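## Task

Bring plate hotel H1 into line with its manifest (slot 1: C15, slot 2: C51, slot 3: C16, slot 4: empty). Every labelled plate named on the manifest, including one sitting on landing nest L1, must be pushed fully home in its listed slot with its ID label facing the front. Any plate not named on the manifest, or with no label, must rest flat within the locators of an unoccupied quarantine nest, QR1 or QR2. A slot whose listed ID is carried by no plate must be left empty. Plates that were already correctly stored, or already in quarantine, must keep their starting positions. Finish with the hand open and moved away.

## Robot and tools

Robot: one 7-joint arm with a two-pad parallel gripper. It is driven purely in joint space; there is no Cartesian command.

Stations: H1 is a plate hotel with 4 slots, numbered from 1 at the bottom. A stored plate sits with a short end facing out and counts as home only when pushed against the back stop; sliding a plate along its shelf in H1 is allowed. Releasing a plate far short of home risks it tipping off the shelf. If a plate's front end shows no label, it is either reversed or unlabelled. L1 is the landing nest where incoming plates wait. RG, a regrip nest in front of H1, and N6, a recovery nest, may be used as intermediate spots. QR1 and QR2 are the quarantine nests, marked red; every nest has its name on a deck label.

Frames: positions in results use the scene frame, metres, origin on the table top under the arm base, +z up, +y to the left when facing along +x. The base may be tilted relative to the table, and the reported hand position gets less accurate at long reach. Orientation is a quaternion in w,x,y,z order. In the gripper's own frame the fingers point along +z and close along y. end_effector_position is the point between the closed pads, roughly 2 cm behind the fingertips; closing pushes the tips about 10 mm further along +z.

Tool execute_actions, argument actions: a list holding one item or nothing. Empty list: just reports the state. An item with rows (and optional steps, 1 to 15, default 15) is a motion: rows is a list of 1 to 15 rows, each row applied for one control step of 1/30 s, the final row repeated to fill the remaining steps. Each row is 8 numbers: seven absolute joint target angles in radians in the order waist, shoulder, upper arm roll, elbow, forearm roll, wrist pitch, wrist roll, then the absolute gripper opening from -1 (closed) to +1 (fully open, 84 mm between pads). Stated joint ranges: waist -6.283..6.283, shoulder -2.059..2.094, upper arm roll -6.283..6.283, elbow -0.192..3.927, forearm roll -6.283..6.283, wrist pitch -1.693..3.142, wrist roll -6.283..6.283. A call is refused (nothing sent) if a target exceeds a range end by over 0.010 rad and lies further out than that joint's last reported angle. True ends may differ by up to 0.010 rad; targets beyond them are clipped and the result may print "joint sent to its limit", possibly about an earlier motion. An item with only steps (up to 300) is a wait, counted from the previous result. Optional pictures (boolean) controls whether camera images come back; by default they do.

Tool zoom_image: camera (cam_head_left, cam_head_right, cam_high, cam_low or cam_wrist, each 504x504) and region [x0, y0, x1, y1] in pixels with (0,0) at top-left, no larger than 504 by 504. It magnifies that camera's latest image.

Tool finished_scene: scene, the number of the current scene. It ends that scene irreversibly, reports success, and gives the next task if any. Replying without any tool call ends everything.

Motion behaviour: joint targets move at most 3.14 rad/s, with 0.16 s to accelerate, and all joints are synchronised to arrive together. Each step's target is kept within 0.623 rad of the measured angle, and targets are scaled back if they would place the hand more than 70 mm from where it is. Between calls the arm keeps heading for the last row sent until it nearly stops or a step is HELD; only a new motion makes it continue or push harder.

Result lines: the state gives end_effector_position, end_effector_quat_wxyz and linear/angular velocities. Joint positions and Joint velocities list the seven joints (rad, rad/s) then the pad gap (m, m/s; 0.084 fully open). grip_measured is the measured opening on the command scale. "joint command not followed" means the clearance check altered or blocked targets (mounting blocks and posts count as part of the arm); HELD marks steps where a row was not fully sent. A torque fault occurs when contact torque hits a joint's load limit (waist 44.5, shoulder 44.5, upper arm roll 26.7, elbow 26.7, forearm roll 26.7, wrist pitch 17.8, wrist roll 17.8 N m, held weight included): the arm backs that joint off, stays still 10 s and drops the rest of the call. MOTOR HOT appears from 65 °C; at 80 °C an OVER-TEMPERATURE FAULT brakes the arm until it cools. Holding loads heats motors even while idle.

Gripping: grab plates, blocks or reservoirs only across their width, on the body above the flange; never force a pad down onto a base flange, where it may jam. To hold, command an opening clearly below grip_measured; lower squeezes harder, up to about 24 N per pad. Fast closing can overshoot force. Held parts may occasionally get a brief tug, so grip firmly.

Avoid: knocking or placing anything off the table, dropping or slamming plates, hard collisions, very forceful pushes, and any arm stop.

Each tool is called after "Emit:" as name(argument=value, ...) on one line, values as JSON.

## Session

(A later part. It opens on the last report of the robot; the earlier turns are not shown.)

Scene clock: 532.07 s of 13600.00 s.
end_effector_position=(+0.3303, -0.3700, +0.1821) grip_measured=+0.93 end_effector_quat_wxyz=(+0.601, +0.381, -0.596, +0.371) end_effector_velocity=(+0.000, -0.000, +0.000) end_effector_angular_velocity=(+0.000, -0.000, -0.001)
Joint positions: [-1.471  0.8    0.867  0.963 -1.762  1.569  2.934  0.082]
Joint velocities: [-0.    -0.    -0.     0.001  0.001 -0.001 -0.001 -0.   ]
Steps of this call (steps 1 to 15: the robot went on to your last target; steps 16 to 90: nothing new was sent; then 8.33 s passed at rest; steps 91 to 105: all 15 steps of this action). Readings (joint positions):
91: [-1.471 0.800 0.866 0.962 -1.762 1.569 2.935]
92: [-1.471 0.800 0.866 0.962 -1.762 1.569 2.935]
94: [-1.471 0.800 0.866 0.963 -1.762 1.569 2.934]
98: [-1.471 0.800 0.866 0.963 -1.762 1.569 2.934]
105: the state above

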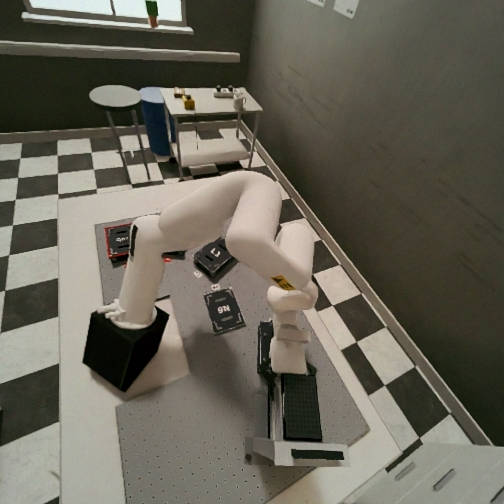

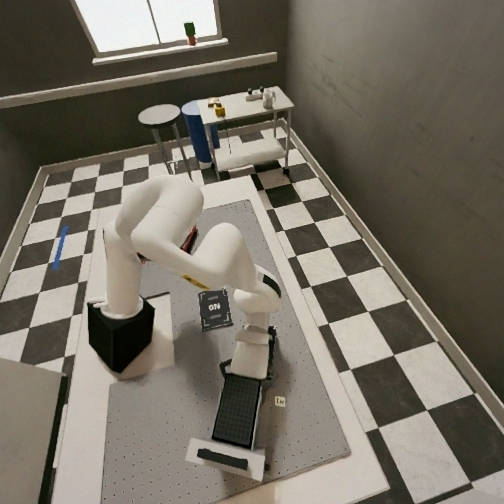

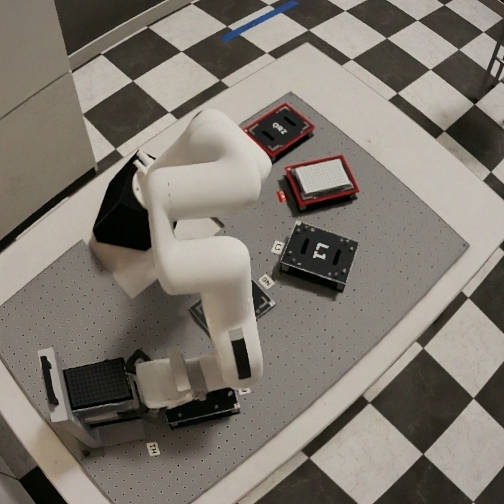

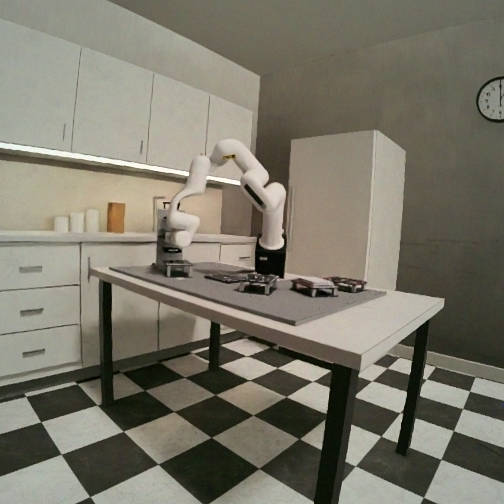

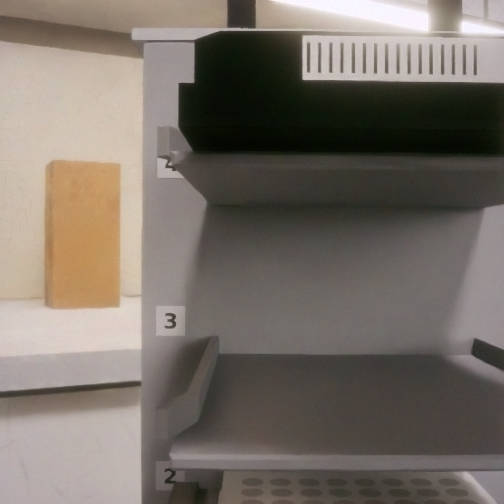

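Emit:
execute_actions(actions=[{"rows":[[-1.4691,0.7963,0.8674,0.961,-1.7574,1.5691,2.9354,-1],[-1.4743,0.7936,0.8713,0.9585,-1.7576,1.5691,2.9334,-1],[-1.4795,0.791,0.8751,0.9561,-1.7579,1.5691,2.9313,-1],[-1.4848,0.7883,0.879,0.9536,-1.7581,1.5691,2.9293,-1],[-1.49,0.7857,0.8829,0.9511,-1.7583,1.5691,2.9273,-1],[-1.4952,0.783,0.8867,0.9487,-1.7586,1.5691,2.9252,-1],[-1.5004,0.7804,0.8906,0.9462,-1.7588,1.5691,2.9232,-1],[-1.5004,0.7804,0.8906,0.9462,-1.7588,1.5691,2.9232,-1],[-1.4938,0.7737,0.8919,0.9445,-1.7487,1.5691,2.9245,-1],[-1.4844,0.7644,0.8935,0.9422,-1.7344,1.5691,2.9262,-1],[-1.4719,0.7524,0.8953,0.9396,-1.7162,1.5691,2.9283,-1],[-1.4576,0.7391,0.8967,0.9371,-1.6958,1.5691,2.9302,-1],[-1.4429,0.726,0.8976,0.935,-1.6755,1.5691,2.9319,-1],[-1.4276,0.7129,0.898,0.9333,-1.6552,1.5691,2.9332,-1],[-1.412,0.6998,0.8979,0.932,-1.6348,1.5691,2.9342,-1]],"steps":15}], pictures=false)

Emit:
execute_actions(actions=[{"rows":[[-1.3958,0.6869,0.8972,0.9311,-1.6145,1.5691,2.9349,-1],[-1.3792,0.674,0.8961,0.9306,-1.5942,1.5691,2.9353,-1],[-1.3587,0.6586,0.894,0.9306,-1.5698,1.5691,2.9353,-1],[-1.3374,0.6433,0.8912,0.9311,-1.5454,1.5691,2.9349,-1],[-1.3156,0.6281,0.8876,0.9321,-1.521,1.5691,2.9341,-1],[-1.293,0.613,0.8833,0.9338,-1.4965,1.5691,2.9328,-1],[-1.2698,0.598,0.8782,0.936,-1.4721,1.5691,2.931,-1],[-1.2459,0.5831,0.8724,0.9388,-1.4477,1.5691,2.9288,-1],[-1.2234,0.5696,0.8664,0.9419,-1.4253,1.5691,2.9264,-1],[-1.2046,0.5586,0.861,0.9447,-1.407,1.5691,2.9241,-1],[-1.194,0.5524,0.8579,0.9465,-1.3968,1.5691,2.9227,-1],[-1.2128,0.5423,0.8734,0.9391,-1.3963,1.569,2.9163,-1],[-1.242,0.5277,0.8977,0.9282,-1.3955,1.569,2.9064,-1],[-1.2778,0.5114,0.9278,0.9159,-1.3946,1.5689,2.8946,-1],[-1.3181,0.4947,0.9618,0.9033,-1.3937,1.5688,2.8816,-1]],"steps":15}], pictures=false)

Emit:
execute_actions(actions=[{"rows":[[-1.3604,0.479,0.998,0.8911,-1.3927,1.5687,2.8682,-1],[-1.4017,0.465,1.0335,0.8801,-1.3918,1.5686,2.8553,-1],[-1.4385,0.4537,1.0654,0.8711,-1.391,1.5686,2.8439,-1],[-1.4606,0.4474,1.0846,0.866,-1.3906,1.5685,2.8372,-1],[-1.4702,0.4447,1.093,0.8638,-1.3904,1.5685,2.8343,-1],[-1.4702,0.4447,1.093,0.8638,-1.3904,1.5685,2.8343,-1],[-1.4702,0.4447,1.093,0.8638,-1.3904,1.5685,2.8343,-1],[-1.4702,0.4447,1.093,0.8638,-1.3904,1.5685,2.8343,-1],[-1.4793,0.4517,1.0944,0.862,-1.4009,1.5685,2.8356,-1],[-1.4918,0.4615,1.0962,0.8597,-1.4157,1.5685,2.8375,-1],[-1.5059,0.4727,1.0979,0.8573,-1.4325,1.5685,2.8393,-1],[-1.523,0.4868,1.0996,0.8546,-1.4536,1.5685,2.8414,-1],[-1.5397,0.5009,1.1008,0.8524,-1.4746,1.5685,2.8431,-1],[-1.5559,0.515,1.1014,0.8506,-1.4957,1.5685,2.8445,-1],[-1.5716,0.5291,1.1015,0.8492,-1.5167,1.5685,2.8457,-1]],"steps":15}])

Emit:
zoom_image(camera="cam_wrist", region=[130, 444, 270, 504])

Emit:
zoom_image(camera="cam_wrist", region=[364, 444, 504, 504])

Emit:
execute_actions(actions=[{"rows":[[-1.5869,0.5432,1.1011,0.8482,-1.5378,1.5685,2.8464,-1],[-1.6017,0.5574,1.1002,0.8476,-1.5588,1.5685,2.8469,-1],[-1.616,0.5716,1.0988,0.8474,-1.5798,1.5685,2.847,-1],[-1.6299,0.5858,1.0968,0.8476,-1.6009,1.5685,2.8469,-1],[-1.6432,0.6,1.0943,0.8483,-1.6219,1.5685,2.8464,-1],[-1.6562,0.6143,1.0913,0.8493,-1.643,1.5685,2.8456,-1],[-1.6686,0.6286,1.0878,0.8508,-1.664,1.5685,2.8444,-1],[-1.6806,0.6429,1.0837,0.8527,-1.6851,1.5685,2.843,-1],[-1.692,0.6572,1.0791,0.8549,-1.7061,1.5685,2.8412,-1],[-1.7031,0.6715,1.074,0.8576,-1.7271,1.5685,2.8391,-1],[-1.7105,0.6816,1.0702,0.8597,-1.7419,1.5685,2.8375,-1],[-1.7157,0.6888,1.0672,0.8614,-1.7524,1.5685,2.8362,-1],[-1.7187,0.6931,1.0654,0.8624,-1.7587,1.5685,2.8354,-1]],"steps":15}], pictures=false)

Emit:
execute_actions(actions=[{"steps":18}])

Emit:
zoom_image(camera="cam_wrist", region=[130, 444, 270, 504])

Scene clock: 588.57 s of 13600.00 s.
end_effector_position=(+0.3386, -0.3522, +0.1909) grip_measured=+0.93 end_effector_quat_wxyz=(+0.602, +0.380, -0.597, +0.371) end_effector_velocity=(+0.093, +0.163, -0.005) end_effector_angular_velocity=(+0.025, -0.007, +0.037)
Joint positions: [-1.463  0.745  0.894  0.939 -1.704  1.569  2.929  0.082]
Joint velocities: [ 0.36  -0.328  0.06  -0.061  0.49  -0.005  0.038  0.   ]
Steps of this call (steps 1 to 15: the robot went on to your last target; steps 16 to 90: nothing new was sent; then 53.00 s passed at rest; steps 91 to 105: all 15 steps of this action). Readings (joint positions):
91: [-1.471 0.800 0.867 0.963 -1.762 1.569 2.934]
92: [-1.471 0.799 0.867 0.963 -1.761 1.569 2.934]
94: [-1.473 0.796 0.870 0.960 -1.759 1.569 2.933]
98: [-1.488 0.787 0.882 0.952 -1.759 1.569 2.928]
105: the state above

Scene clock: 589.07 s of 13600.00 s.
end_effector_position=(+0.3848, -0.2601, +0.1953) grip_measured=+0.93 end_effector_quat_wxyz=(+0.601, +0.383, -0.595, +0.372) end_effector_velocity=(+0.027, +0.061, +0.109) end_effector_angular_velocity=(+0.007, -0.009, -0.009)
Joint positions: [-1.233  0.549  0.888  0.934 -1.412  1.568  2.915  0.082]
Joint velocities: [-0.313 -0.358  0.367 -0.161  0.212 -0.001 -0.188 -0.   ]
Steps of this call (steps 1 to 15: all 15 steps of this action). Readings (joint positions):
1: [-1.450 0.734 0.896 0.937 -1.687 1.569 2.931]
2: [-1.436 0.722 0.897 0.935 -1.668 1.569 2.932]
4: [-1.406 0.697 0.897 0.933 -1.630 1.569 2.934]
8: [-1.332 0.641 0.889 0.933 -1.542 1.569 2.934]
15: the state above

Scene clock: 589.57 s of 13600.00 s.
end_effector_position=(+0.3774, -0.2734, +0.2428) grip_measured=+0.93 end_effector_quat_wxyz=(+0.602, +0.381, -0.595, +0.372) end_effector_velocity=(-0.082, -0.157, +0.007) end_effector_angular_velocity=(-0.009, +0.005, -0.027)
Joint positions: [-1.513  0.482  1.098  0.856 -1.446  1.568  2.841  0.082]
Joint velocities: [-0.427  0.333  0.03  -0.063 -0.497  0.003  0.036 -0.   ]
Steps of this call (steps 1 to 15: all 15 steps of this action). Readings (joint positions):
1: [-1.248 0.536 0.902 0.928 -1.406 1.568 2.908]
2: [-1.270 0.523 0.921 0.920 -1.402 1.569 2.900]
4: [-1.329 0.497 0.969 0.902 -1.397 1.569 2.880]
8: [-1.439 0.456 1.061 0.874 -1.392 1.569 2.846]
15: the state above

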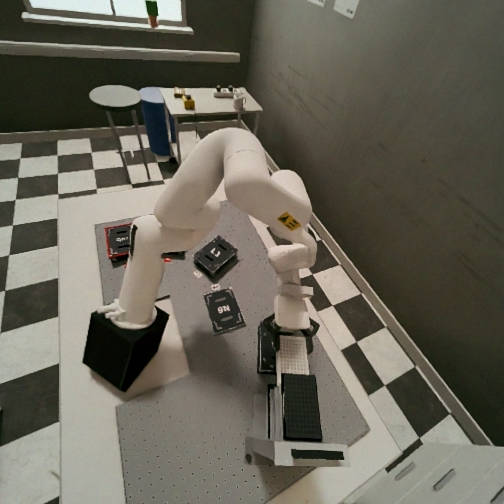

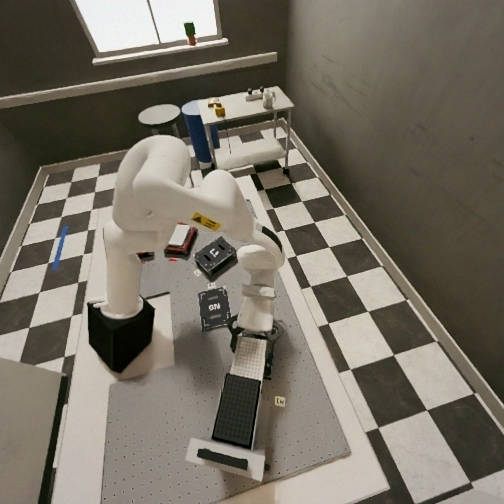

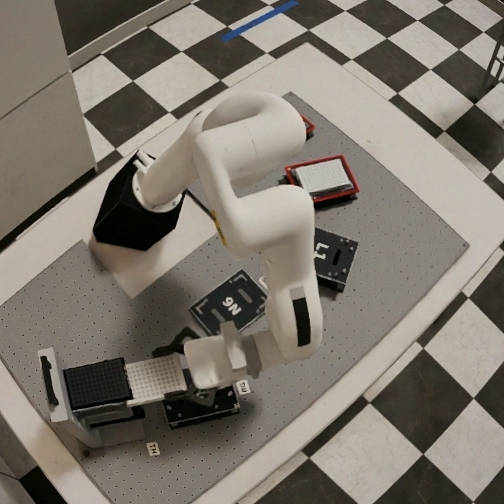

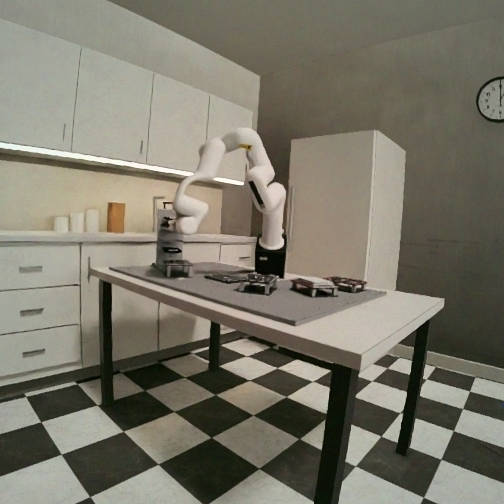

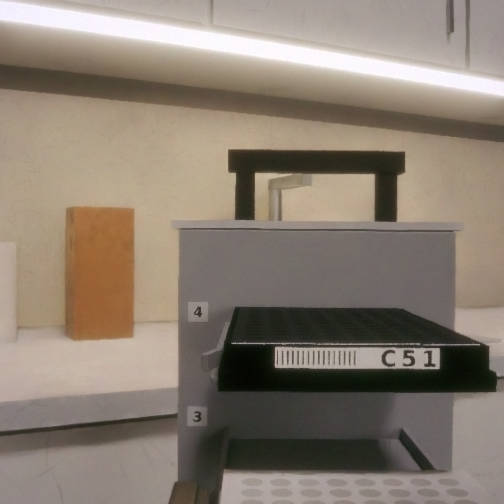

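Region (130, 444, 270, 504) of cam_wrist's 504x504 image, scaled by 3.600, with more detail than that image has; it fills the top 216 rows of this view, and the rest is white.

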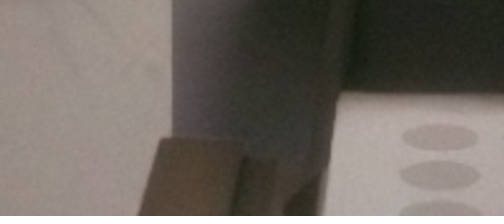

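Region (364, 444, 504, 504) of cam_wrist's 504x504 image, scaled by 3.600, with more detail than that image has; it fills the top 216 rows of this view, and the rest is white.

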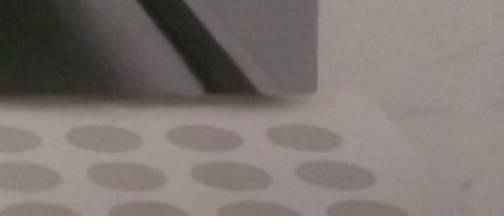

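Scene clock: 590.07 s of 13600.00 s.
end_effector_position=(+0.3342, -0.3601, +0.2440) grip_measured=+0.93 end_effector_quat_wxyz=(+0.602, +0.379, -0.597, +0.371) end_effector_velocity=(-0.061, -0.098, +0.003) end_effector_angular_velocity=(-0.012, +0.008, -0.028)
Joint positions: [-1.707  0.677  1.069  0.86  -1.734  1.569  2.838  0.082]
Joint velocities: [-0.174  0.215 -0.091  0.037 -0.307  0.003 -0.029 -0.   ]
Steps of this call (steps 1 to 15: all 15 steps of this action). Readings (joint positions):
1: [-1.528 0.494 1.098 0.854 -1.463 1.568 2.842]
2: [-1.543 0.507 1.099 0.853 -1.482 1.568 2.843]
4: [-1.574 0.533 1.098 0.850 -1.521 1.569 2.845]
8: [-1.630 0.588 1.094 0.849 -1.604 1.569 2.846]
15: the state above

Scene clock: 590.67 s of 13600.00 s.
end_effector_position=(+0.3318, -0.3665, +0.2436) grip_measured=+0.93 end_effector_quat_wxyz=(+0.601, +0.381, -0.596, +0.372) end_effector_velocity=(-0.000, -0.000, -0.000) end_effector_angular_velocity=(+0.000, +0.000, -0.000)
Joint positions: [-1.719  0.693  1.066  0.862 -1.759  1.568  2.835  0.082]
Joint velocities: [-0.001  0.001 -0.    -0.    -0.001  0.    -0.     0.   ]
Steps of this call (steps 1 to 18: the robot went on to your last target). Readings (joint positions):
1: [-1.711 0.683 1.067 0.861 -1.742 1.569 2.837]
2: [-1.714 0.687 1.066 0.861 -1.748 1.569 2.836]
4: [-1.716 0.690 1.066 0.862 -1.754 1.569 2.836]
8: [-1.717 0.692 1.067 0.862 -1.758 1.568 2.835]
18: the state above

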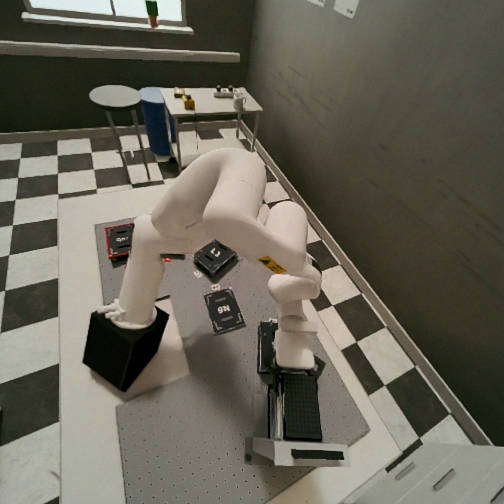

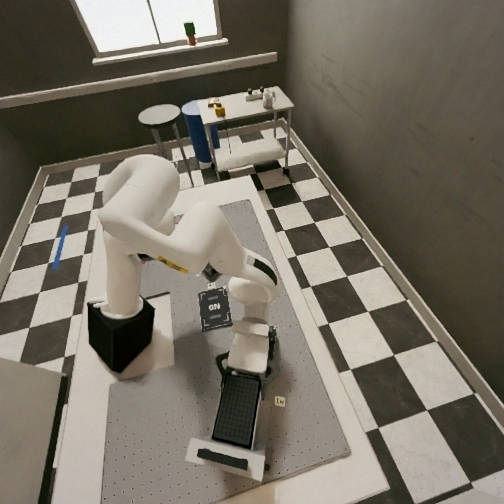

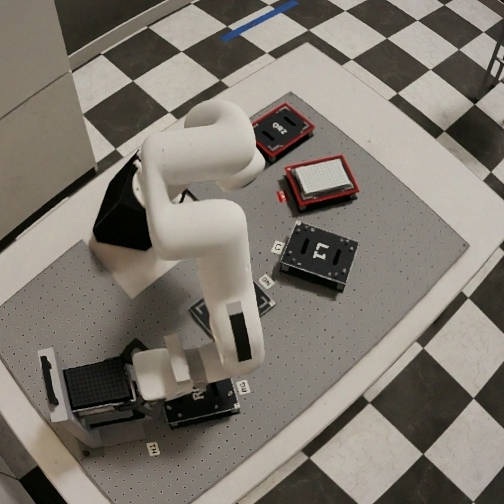

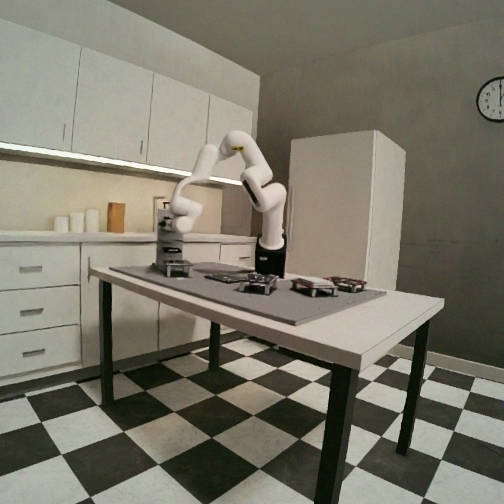

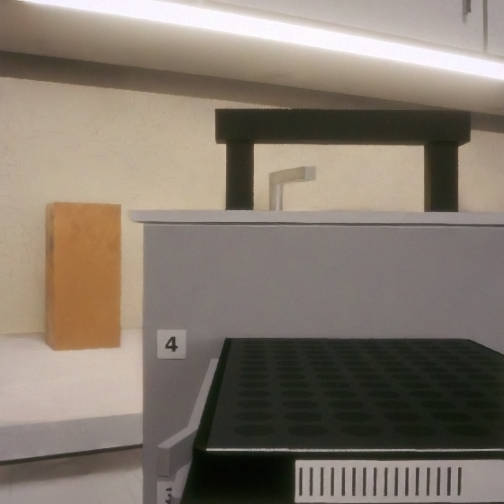

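Region (130, 444, 270, 504) of cam_wrist's 504x504 image, scaled by 3.600, with more detail than that image has; it fills the top 216 rows of this view, and the rest is white.

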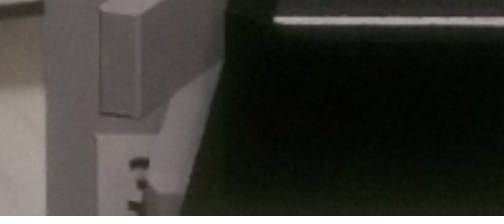

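Emit:
execute_actions(actions=[{"rows":[[-1.7147,0.6943,1.0621,0.8634,-1.7586,1.5685,2.8373,-1],[-1.7104,0.6956,1.0587,0.8648,-1.7585,1.5685,2.8391,-1],[-1.7061,0.6969,1.0552,0.8661,-1.7584,1.5685,2.8409,-1],[-1.7018,0.6982,1.0518,0.8675,-1.7583,1.5685,2.8426,-1],[-1.6975,0.6994,1.0483,0.8688,-1.7581,1.5685,2.8444,-1],[-1.6933,0.7007,1.0449,0.8702,-1.758,1.5685,2.8462,-1],[-1.689,0.702,1.0414,0.8715,-1.7579,1.5685,2.8479,-1],[-1.6847,0.7033,1.038,0.8729,-1.7578,1.5685,2.8497,-1]],"steps":15}], pictures=false)

Emit:
execute_actions(actions=[{"steps":6}])

Emit:
zoom_image(camera="cam_wrist", region=[130, 444, 270, 504])

Scene clock: 607.17 s of 13600.00 s.
end_effector_position=(+0.3317, -0.3666, +0.2363) grip_measured=+0.93 end_effector_quat_wxyz=(+0.601, +0.380, -0.596, +0.372) end_effector_velocity=(+0.000, -0.000, -0.002) end_effector_angular_velocity=(+0.001, -0.002, +0.000)
Joint positions: [-1.686  0.703  1.039  0.873 -1.758  1.569  2.849  0.082]
Joint velocities: [ 0.01   0.003 -0.009  0.004 -0.    -0.003  0.005 -0.   ]
Steps of this call (steps 1 to 15: the robot went on to your last target; steps 16 to 130: nothing new was sent; then 11.67 s passed at rest; steps 131 to 145: all 15 steps of this action). Readings (joint positions):
131: [-1.719 0.693 1.065 0.862 -1.759 1.569 2.835]
132: [-1.718 0.693 1.065 0.863 -1.759 1.569 2.836]
134: [-1.714 0.695 1.061 0.864 -1.759 1.569 2.838]
138: [-1.699 0.699 1.050 0.869 -1.758 1.569 2.844]
145: the state above

Scene clock: 607.37 s of 13600.00 s.
end_effector_position=(+0.3317, -0.3666, +0.2361) grip_measured=+0.93 end_effector_quat_wxyz=(+0.601, +0.380, -0.596, +0.372) end_effector_velocity=(+0.000, +0.000, -0.000) end_effector_angular_velocity=(-0.000, -0.000, +0.001)
Joint positions: [-1.685  0.703  1.038  0.873 -1.758  1.569  2.85   0.082]
Joint velocities: [ 0.001 -0.    -0.001  0.    -0.001 -0.     0.001  0.   ]
Steps of this call (steps 1 to 6: the robot went on to your last target). Readings (joint positions):
1: [-1.685 0.703 1.038 0.873 -1.758 1.569 2.849]
2: [-1.685 0.703 1.038 0.873 -1.758 1.569 2.850]
4: [-1.685 0.703 1.038 0.873 -1.758 1.569 2.850]
6: the state above

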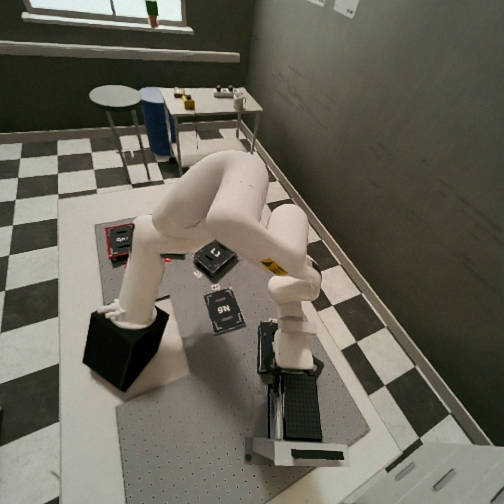

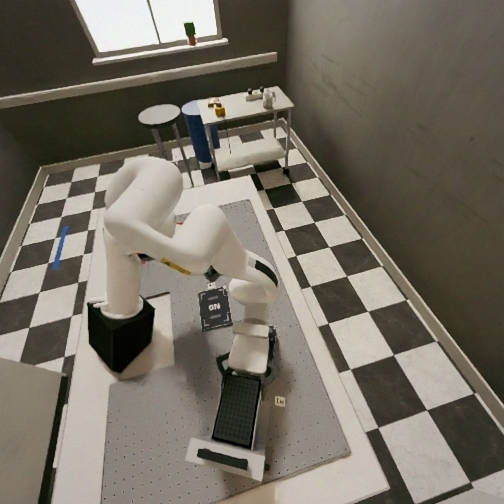

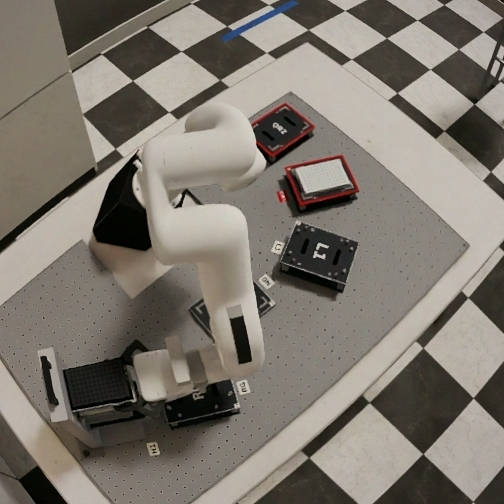

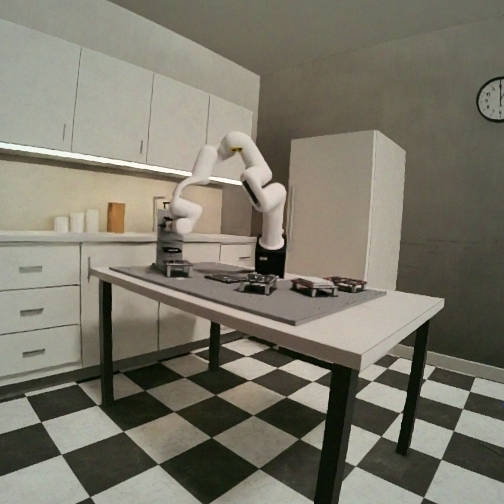

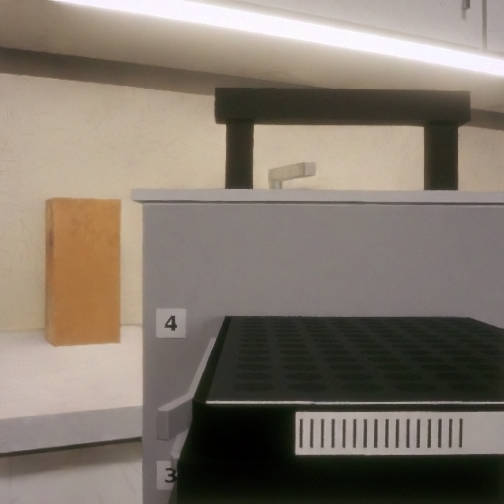

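Region (130, 444, 270, 504) of cam_wrist's 504x504 image, scaled by 3.600, with more detail than that image has; it fills the top 216 rows of this view, and the rest is white.

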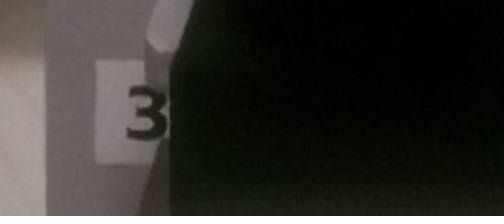

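Emit:
zoom_image(camera="cam_high", region=[40, 330, 180, 450])

Emit:
zoom_image(camera="cam_low", region=[140, 195, 210, 280])

Region (40, 330, 180, 450) of cam_high's 504x504 image, scaled by 3.600, with more detail than that image has; it fills the top 432 rows of this view, and the rest is white.

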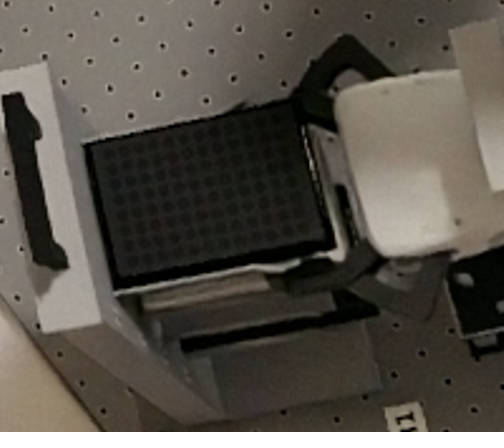

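Region (140, 195, 210, 280) of cam_low's 504x504 image, scaled by 5.929, with more detail than that image has; it fills the left 415 columns of this view, and the rest is white.

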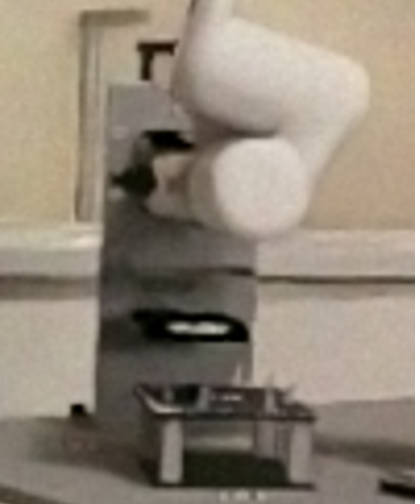

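Emit:
execute_actions(actions=[{"rows":[[-1.6832,0.7038,1.0368,0.8734,-1.7577,1.5685,2.8503,-1],[-1.6817,0.7042,1.0356,0.8739,-1.7577,1.5685,2.8509,-1],[-1.6824,0.7052,1.0352,0.8742,-1.7592,1.5685,2.8507,-1],[-1.6831,0.7063,1.0347,0.8744,-1.7607,1.5685,2.8505,-1],[-1.6838,0.7073,1.0343,0.8747,-1.7622,1.5685,2.8503,-1],[-1.6846,0.7083,1.0338,0.875,-1.7637,1.5685,2.8501,-1],[-1.6853,0.7094,1.0334,0.8752,-1.7652,1.5685,2.8499,-1],[-1.686,0.7104,1.033,0.8755,-1.7667,1.5685,2.8497,-1],[-1.6867,0.7114,1.0325,0.8758,-1.7682,1.5685,2.8495,-1],[-1.6874,0.7124,1.0321,0.876,-1.7697,1.5685,2.8493,-1]],"steps":15}], pictures=false)

Emit:
execute_actions(actions=[{"steps":5}])

Emit:
zoom_image(camera="cam_wrist", region=[130, 444, 270, 504])

Scene clock: 625.70 s of 13600.00 s.
end_effector_position=(+0.3299, -0.3699, +0.2352) grip_measured=+0.93 end_effector_quat_wxyz=(+0.601, +0.381, -0.596, +0.372) end_effector_velocity=(+0.000, -0.001, +0.001) end_effector_angular_velocity=(-0.002, +0.002, +0.002)
Joint positions: [-1.687  0.712  1.032  0.876 -1.769  1.569  2.849  0.082]
Joint velocities: [-0.002  0.002  0.002 -0.    -0.005  0.004 -0.001 -0.   ]
Steps of this call (steps 1 to 15: the robot went on to your last target; steps 16 to 90: nothing new was sent; then 14.83 s passed at rest; steps 91 to 105: all 15 steps of this action). Readings (joint positions):
91: [-1.685 0.703 1.038 0.873 -1.758 1.569 2.850]
92: [-1.684 0.703 1.038 0.873 -1.758 1.569 2.850]
94: [-1.683 0.704 1.037 0.873 -1.758 1.568 2.850]
98: [-1.684 0.707 1.035 0.874 -1.762 1.568 2.850]
105: the state above

Scene clock: 625.87 s of 13600.00 s.
end_effector_position=(+0.3299, -0.3700, +0.2352) grip_measured=+0.93 end_effector_quat_wxyz=(+0.601, +0.381, -0.596, +0.372) end_effector_velocity=(-0.001, -0.000, -0.000) end_effector_angular_velocity=(+0.000, +0.000, -0.001)
Joint positions: [-1.687  0.712  1.033  0.876 -1.769  1.569  2.849  0.082]
Joint velocities: [-0.     0.001 -0.001 -0.    -0.001 -0.     0.     0.   ]
Steps of this call (steps 1 to 5: the robot went on to your last target). Readings (joint positions):
1: [-1.687 0.712 1.033 0.876 -1.769 1.569 2.849]
2: [-1.687 0.712 1.033 0.876 -1.769 1.569 2.849]
4: [-1.687 0.712 1.033 0.876 -1.769 1.569 2.849]
5: the state above

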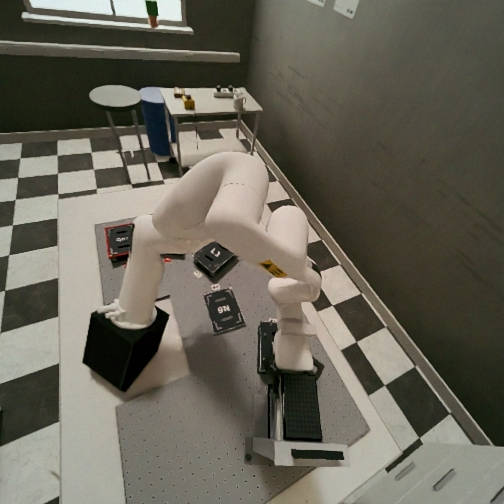

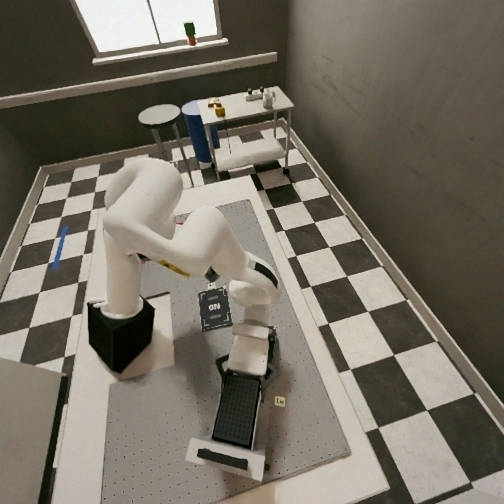

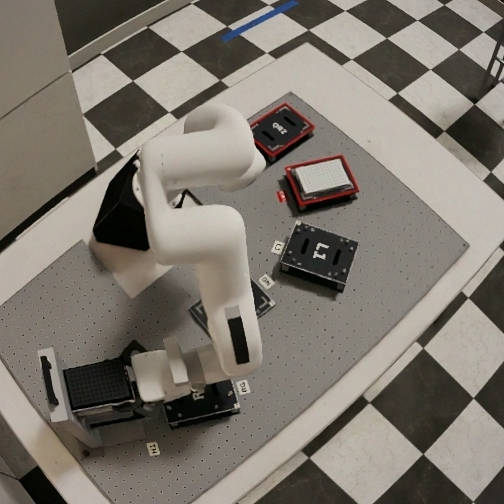

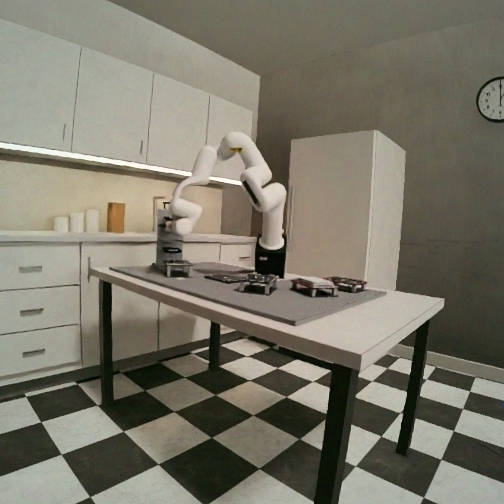

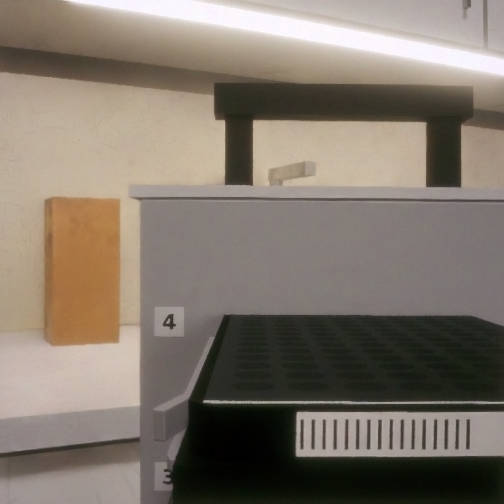

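Region (130, 444, 270, 504) of cam_wrist's 504x504 image, scaled by 3.600, with more detail than that image has; it fills the top 216 rows of this view, and the rest is white.

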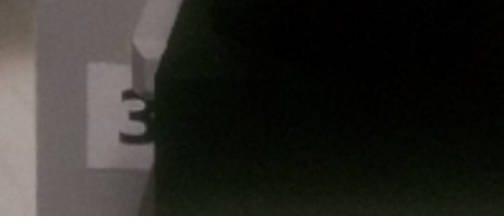

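Emit:
execute_actions(actions=[{"rows":[[-1.6878,0.713,1.0318,0.8762,-1.7706,1.5685,2.8492,-1],[-1.6883,0.7136,1.0316,0.8763,-1.7715,1.5685,2.849,-1],[-1.6883,0.7136,1.0316,0.8763,-1.7715,1.5685,2.849,-1],[-1.6883,0.7136,1.0316,0.8763,-1.7715,1.5685,2.849,-1],[-1.6883,0.7136,1.0316,0.8763,-1.7715,1.5685,2.849,-1],[-1.6883,0.7136,1.0316,0.8763,-1.7715,1.5685,2.849,-1],[-1.6883,0.7136,1.0316,0.8763,-1.7715,1.5685,2.849,-1],[-1.6883,0.7136,1.0316,0.8763,-1.7715,1.5685,2.849,0],[-1.6878,0.713,1.0318,0.8762,-1.7706,1.5685,2.8492,0.7],[-1.6878,0.713,1.0318,0.8762,-1.7706,1.5685,2.8492,0.9],[-1.6878,0.713,1.0318,0.8762,-1.7706,1.5685,2.8492,1]],"steps":15}], pictures=false)

Emit:
execute_actions(actions=[{"rows":[[-1.6878,0.713,1.0318,0.8762,-1.7706,1.5685,2.8492,1],[-1.6878,0.713,1.0318,0.8762,-1.7706,1.5685,2.8492,1],[-1.695,0.7105,1.0379,0.8738,-1.7703,1.5685,2.8462,1],[-1.7022,0.7079,1.044,0.8714,-1.77,1.5685,2.8431,1],[-1.7093,0.7054,1.0501,0.869,-1.7698,1.5685,2.8401,1],[-1.7165,0.7028,1.0562,0.8666,-1.7695,1.5685,2.837,1],[-1.7237,0.7003,1.0623,0.8642,-1.7692,1.5685,2.834,1],[-1.7237,0.7003,1.0623,0.8642,-1.7692,1.5685,2.834,1],[-1.7237,0.7003,1.0623,0.8642,-1.7692,1.5685,2.834,1],[-1.7187,0.6931,1.0654,0.8624,-1.7587,1.5685,2.8354,1],[-1.7105,0.6816,1.0702,0.8597,-1.7419,1.5685,2.8375,1],[-1.7031,0.6715,1.074,0.8576,-1.7271,1.5685,2.8391,1],[-1.692,0.6572,1.0791,0.8549,-1.7061,1.5685,2.8412,1],[-1.6806,0.6429,1.0837,0.8527,-1.6851,1.5685,2.843,1],[-1.6686,0.6286,1.0878,0.8508,-1.664,1.5685,2.8444,1]],"steps":15}], pictures=false)

Emit:
execute_actions(actions=[{"rows":[[-1.6562,0.6143,1.0913,0.8493,-1.643,1.5685,2.8456,1],[-1.6432,0.6,1.0943,0.8483,-1.6219,1.5685,2.8464,1],[-1.6299,0.5858,1.0968,0.8476,-1.6009,1.5685,2.8469,1],[-1.616,0.5716,1.0988,0.8474,-1.5798,1.5685,2.847,1],[-1.6017,0.5574,1.1002,0.8476,-1.5588,1.5685,2.8469,1],[-1.5869,0.5432,1.1011,0.8482,-1.5378,1.5685,2.8464,1],[-1.5716,0.5291,1.1015,0.8492,-1.5167,1.5685,2.8457,1]],"steps":15}])

Emit:
zoom_image(camera="cam_wrist", region=[150, 384, 270, 504])

Emit:
zoom_image(camera="cam_wrist", region=[384, 384, 504, 504])

Scene clock: 642.83 s of 13600.00 s.
end_effector_position=(+0.3290, -0.3713, +0.2351) grip_measured=+0.98 end_effector_quat_wxyz=(+0.602, +0.380, -0.596, +0.371) end_effector_velocity=(-0.022, -0.015, +0.003) end_effector_angular_velocity=(-0.011, +0.003, -0.044)
Joint positions: [-1.688  0.714  1.03   0.877 -1.772  1.567  2.849  0.083]
Joint velocities: [-0.013  0.013 -0.042  0.007 -0.006 -0.009  0.     0.019]
Steps of this call (steps 1 to 15: the robot went on to your last target; steps 16 to 90: nothing new was sent; then 13.47 s passed at rest; steps 91 to 105: all 15 steps of this action). Readings (joint positions):
91: [-1.687 0.712 1.032 0.876 -1.770 1.568 2.849]
92: [-1.687 0.713 1.032 0.876 -1.770 1.569 2.849]
94: [-1.688 0.713 1.032 0.876 -1.770 1.569 2.849]
98: [-1.688 0.713 1.032 0.876 -1.771 1.569 2.849]
105: the state above

Scene clock: 643.33 s of 13600.00 s.
end_effector_position=(+0.3351, -0.3585, +0.2438) grip_measured=+1.00 end_effector_quat_wxyz=(+0.602, +0.380, -0.597, +0.371) end_effector_velocity=(+0.077, +0.138, -0.001) end_effector_angular_velocity=(+0.014, -0.008, +0.023)
Joint positions: [-1.704  0.674  1.071  0.859 -1.729  1.569  2.839  0.084]
Joint velocities: [ 0.228 -0.306  0.132 -0.063  0.439 -0.001  0.038  0.   ]
Steps of this call (steps 1 to 15: all 15 steps of this action). Readings (joint positions):
1: [-1.689 0.714 1.029 0.877 -1.772 1.567 2.849]
2: [-1.689 0.714 1.028 0.877 -1.772 1.567 2.849]
4: [-1.690 0.714 1.031 0.876 -1.771 1.567 2.848]
8: [-1.708 0.707 1.048 0.870 -1.770 1.568 2.841]
15: the state above

Scene clock: 643.83 s of 13600.00 s.
end_effector_position=(+0.3661, -0.2959, +0.2437) grip_measured=+1.00 end_effector_quat_wxyz=(+0.602, +0.380, -0.595, +0.372) end_effector_velocity=(-0.011, -0.000, +0.006) end_effector_angular_velocity=(-0.018, +0.002, -0.042)
Joint positions: [-1.574  0.531  1.101  0.849 -1.52   1.569  2.846  0.084]
Joint velocities: [ 0.01  -0.02  -0.024  0.     0.041  0.004  0.    -0.   ]
Steps of this call (steps 1 to 15: all 15 steps of this action). Readings (joint positions):
1: [-1.696 0.663 1.075 0.857 -1.713 1.569 2.840]
2: [-1.686 0.651 1.080 0.855 -1.696 1.568 2.842]
4: [-1.664 0.625 1.088 0.851 -1.658 1.568 2.844]
8: [-1.612 0.569 1.098 0.849 -1.577 1.568 2.846]
15: the state above

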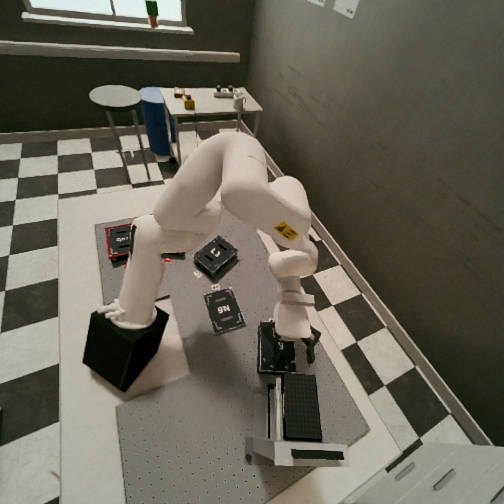

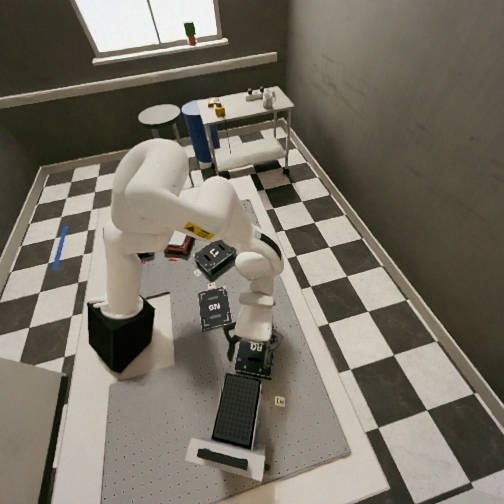

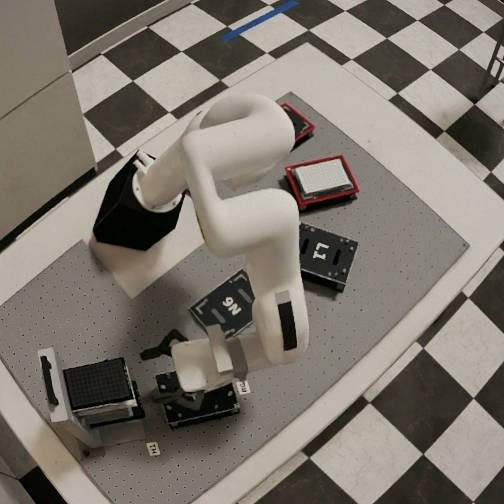

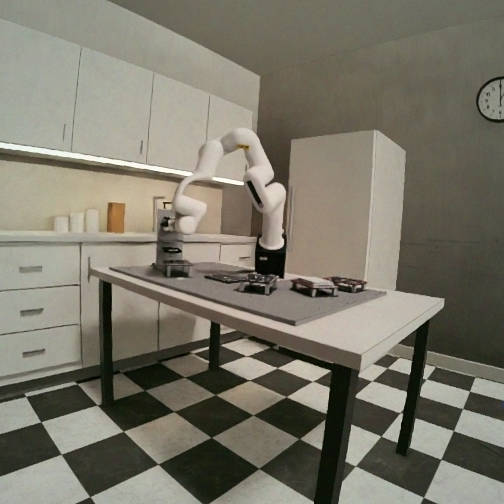

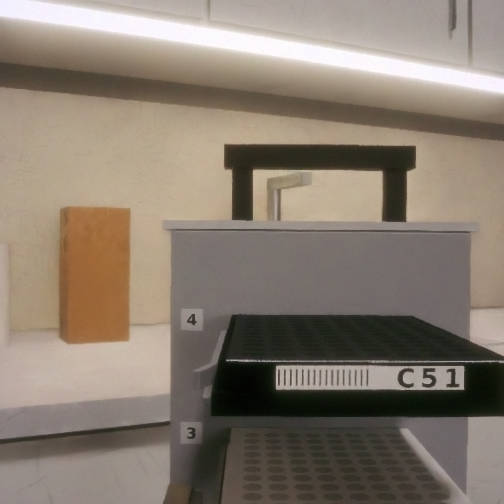

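Region (150, 384, 270, 504) of cam_wrist's 504x504 image, scaled by 4.200, with more detail than that image has.

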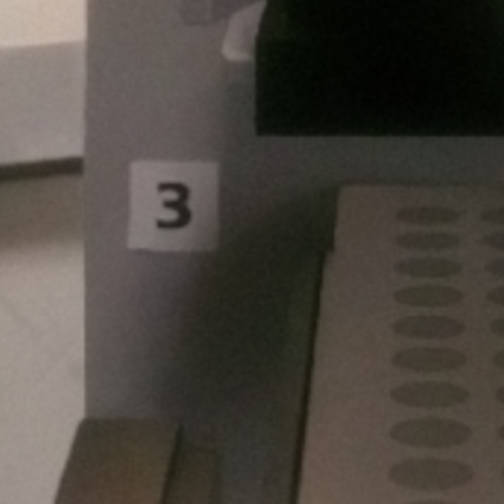

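Region (384, 384, 504, 504) of cam_wrist's 504x504 image, scaled by 4.200, with more detail than that image has.

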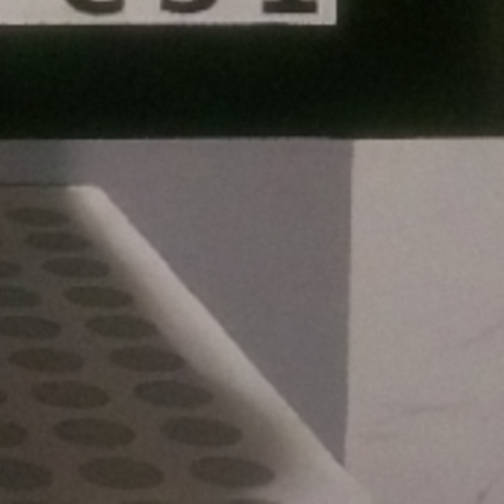

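Emit:
execute_actions(actions=[{"rows":[[-1.5969,0.5253,1.1208,0.8432,-1.52,1.5684,2.8378,1],[-1.6358,0.52,1.1506,0.8346,-1.525,1.5683,2.8257,1],[-1.6824,0.5146,1.1866,0.8249,-1.5308,1.5682,2.8112,1],[-1.7338,0.5096,1.2267,0.8149,-1.537,1.5681,2.7954,1],[-1.7868,0.5055,1.2684,0.8055,-1.5432,1.568,2.7791,1],[-1.8377,0.5024,1.3087,0.7972,-1.549,1.5679,2.7636,1],[-1.8825,0.5003,1.3444,0.7903,-1.554,1.5678,2.7499,1],[-1.909,0.4994,1.3657,0.7865,-1.5569,1.5677,2.7419,1],[-1.9205,0.499,1.3749,0.7849,-1.5581,1.5677,2.7384,1],[-1.9205,0.499,1.3749,0.7849,-1.5581,1.5677,2.7384,1],[-1.9205,0.499,1.3749,0.7849,-1.5581,1.5677,2.7384,1],[-1.9261,0.5112,1.3678,0.7847,-1.5754,1.5677,2.7385,1],[-1.9329,0.5264,1.3587,0.7849,-1.5971,1.5677,2.7384,1],[-1.941,0.5447,1.3476,0.7856,-1.6231,1.5677,2.7379,1],[-1.9488,0.5629,1.3362,0.787,-1.6491,1.5677,2.7368,1]],"steps":15}], pictures=false)

Emit:
execute_actions(actions=[{"rows":[[-1.9565,0.5811,1.3246,0.7889,-1.6751,1.5677,2.7353,1],[-1.964,0.5992,1.3127,0.7915,-1.7011,1.5677,2.7334,1],[-1.9707,0.6158,1.3015,0.7943,-1.7249,1.5677,2.7312,1],[-1.9761,0.6294,1.2922,0.7971,-1.7444,1.5677,2.7291,1],[-1.9797,0.6385,1.286,0.7991,-1.7574,1.5677,2.7275,1],[-1.982,0.6445,1.2817,0.8005,-1.766,1.5677,2.7264,1],[-1.982,0.6445,1.2817,0.8005,-1.766,1.5677,2.7264,1],[-1.982,0.6445,1.2817,0.8005,-1.766,1.5677,2.7264,1],[-1.977,0.6452,1.2774,0.8015,-1.7659,1.5677,2.7286,1],[-1.972,0.6458,1.2732,0.8024,-1.7658,1.5677,2.7307,1],[-1.9669,0.6465,1.2689,0.8034,-1.7657,1.5677,2.7329,1]],"steps":15}], pictures=false)

Emit:
execute_actions(actions=[{"steps":14}])

Emit:
zoom_image(camera="cam_wrist", region=[130, 444, 270, 504])

Emit:
zoom_image(camera="cam_wrist", region=[364, 444, 504, 504])

Scene clock: 674.80 s of 13600.00 s.
end_effector_position=(+0.3587, -0.3128, +0.2957) grip_measured=+1.00 end_effector_quat_wxyz=(+0.601, +0.381, -0.596, +0.372) end_effector_velocity=(-0.042, -0.104, +0.011) end_effector_angular_velocity=(+0.037, +0.011, +0.051)
Joint positions: [-1.915  0.514  1.357  0.788 -1.579  1.568  2.742  0.084]
Joint velocities: [-0.257  0.274 -0.017 -0.035 -0.415 -0.009 -0.057  0.   ]
Steps of this call (steps 1 to 15: the robot went on to your last target; steps 16 to 90: nothing new was sent; then 27.47 s passed at rest; steps 91 to 105: all 15 steps of this action). Readings (joint positions):
91: [-1.572 0.529 1.102 0.849 -1.517 1.568 2.845]
92: [-1.576 0.529 1.106 0.848 -1.517 1.568 2.844]
94: [-1.603 0.525 1.128 0.841 -1.521 1.568 2.835]
98: [-1.734 0.511 1.228 0.816 -1.537 1.568 2.795]
105: the state above

Scene clock: 675.30 s of 13600.00 s.
end_effector_position=(+0.3323, -0.3661, +0.2947) grip_measured=+1.00 end_effector_quat_wxyz=(+0.601, +0.381, -0.596, +0.372) end_effector_velocity=(+0.001, -0.003, -0.008) end_effector_angular_velocity=(+0.002, +0.001, +0.010)
Joint positions: [-1.968  0.645  1.273  0.802 -1.764  1.567  2.732  0.084]
Joint velocities: [ 0.034  0.014 -0.033  0.009 -0.018 -0.001  0.013 -0.   ]
Steps of this call (steps 1 to 15: all 15 steps of this action). Readings (joint positions):
1: [-1.924 0.525 1.355 0.787 -1.595 1.567 2.741]
2: [-1.931 0.538 1.349 0.787 -1.613 1.567 2.739]
4: [-1.947 0.568 1.331 0.789 -1.656 1.568 2.736]
8: [-1.974 0.624 1.293 0.797 -1.735 1.568 2.730]
15: the state above

Scene clock: 675.77 s of 13600.00 s.
end_effector_position=(+0.3312, -0.3671, +0.2946) grip_measured=+1.00 end_effector_quat_wxyz=(+0.601, +0.381, -0.596, +0.372) end_effector_velocity=(-0.000, -0.000, -0.000) end_effector_angular_velocity=(+0.001, -0.000, +0.000)
Joint positions: [-1.967  0.646  1.269  0.803 -1.766  1.568  2.733  0.084]
Joint velocities: [-0.     0.001  0.    -0.    -0.    -0.    -0.    -0.   ]
Steps of this call (steps 1 to 14: the robot went on to your last target). Readings (joint positions):
1: [-1.967 0.645 1.272 0.803 -1.765 1.567 2.732]
2: [-1.967 0.646 1.271 0.803 -1.765 1.568 2.732]
4: [-1.967 0.646 1.270 0.803 -1.765 1.568 2.733]
8: [-1.967 0.646 1.269 0.803 -1.766 1.568 2.733]
14: the state above

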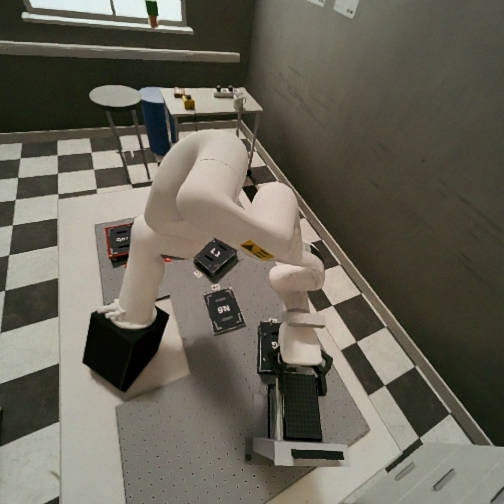

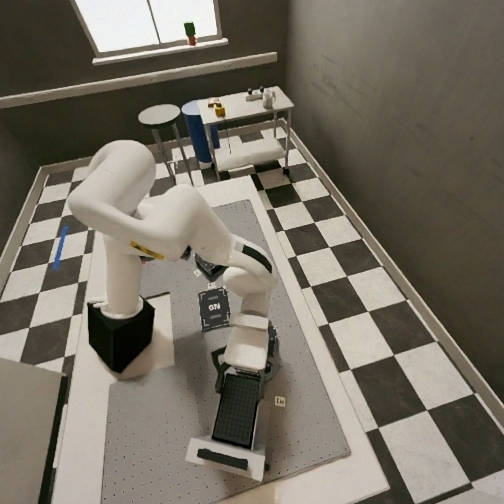

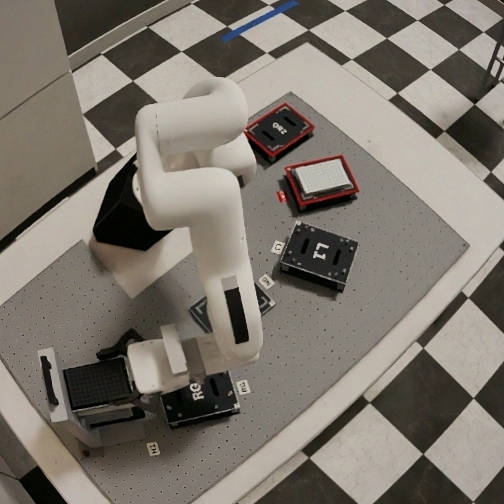

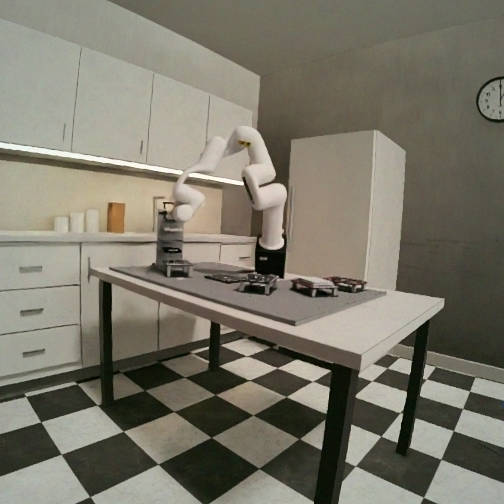

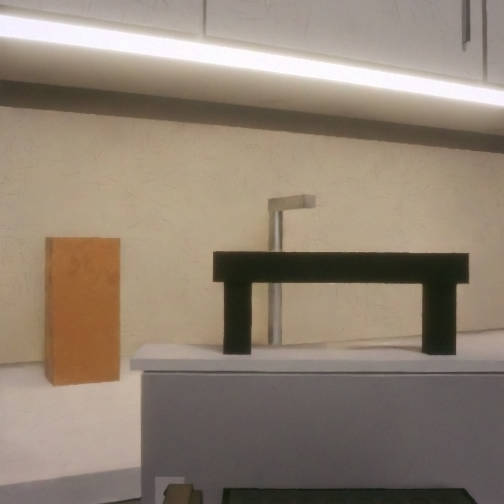

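Region (130, 444, 270, 504) of cam_wrist's 504x504 image, scaled by 3.600, with more detail than that image has; it fills the top 216 rows of this view, and the rest is white.

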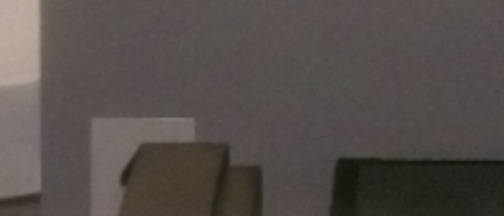

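Region (364, 444, 504, 504) of cam_wrist's 504x504 image, scaled by 3.600, with more detail than that image has; it fills the top 216 rows of this view, and the rest is white.

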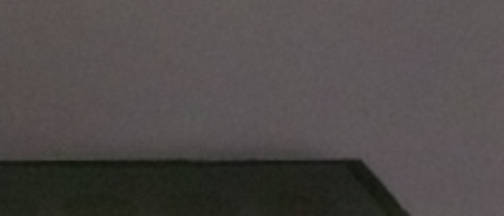

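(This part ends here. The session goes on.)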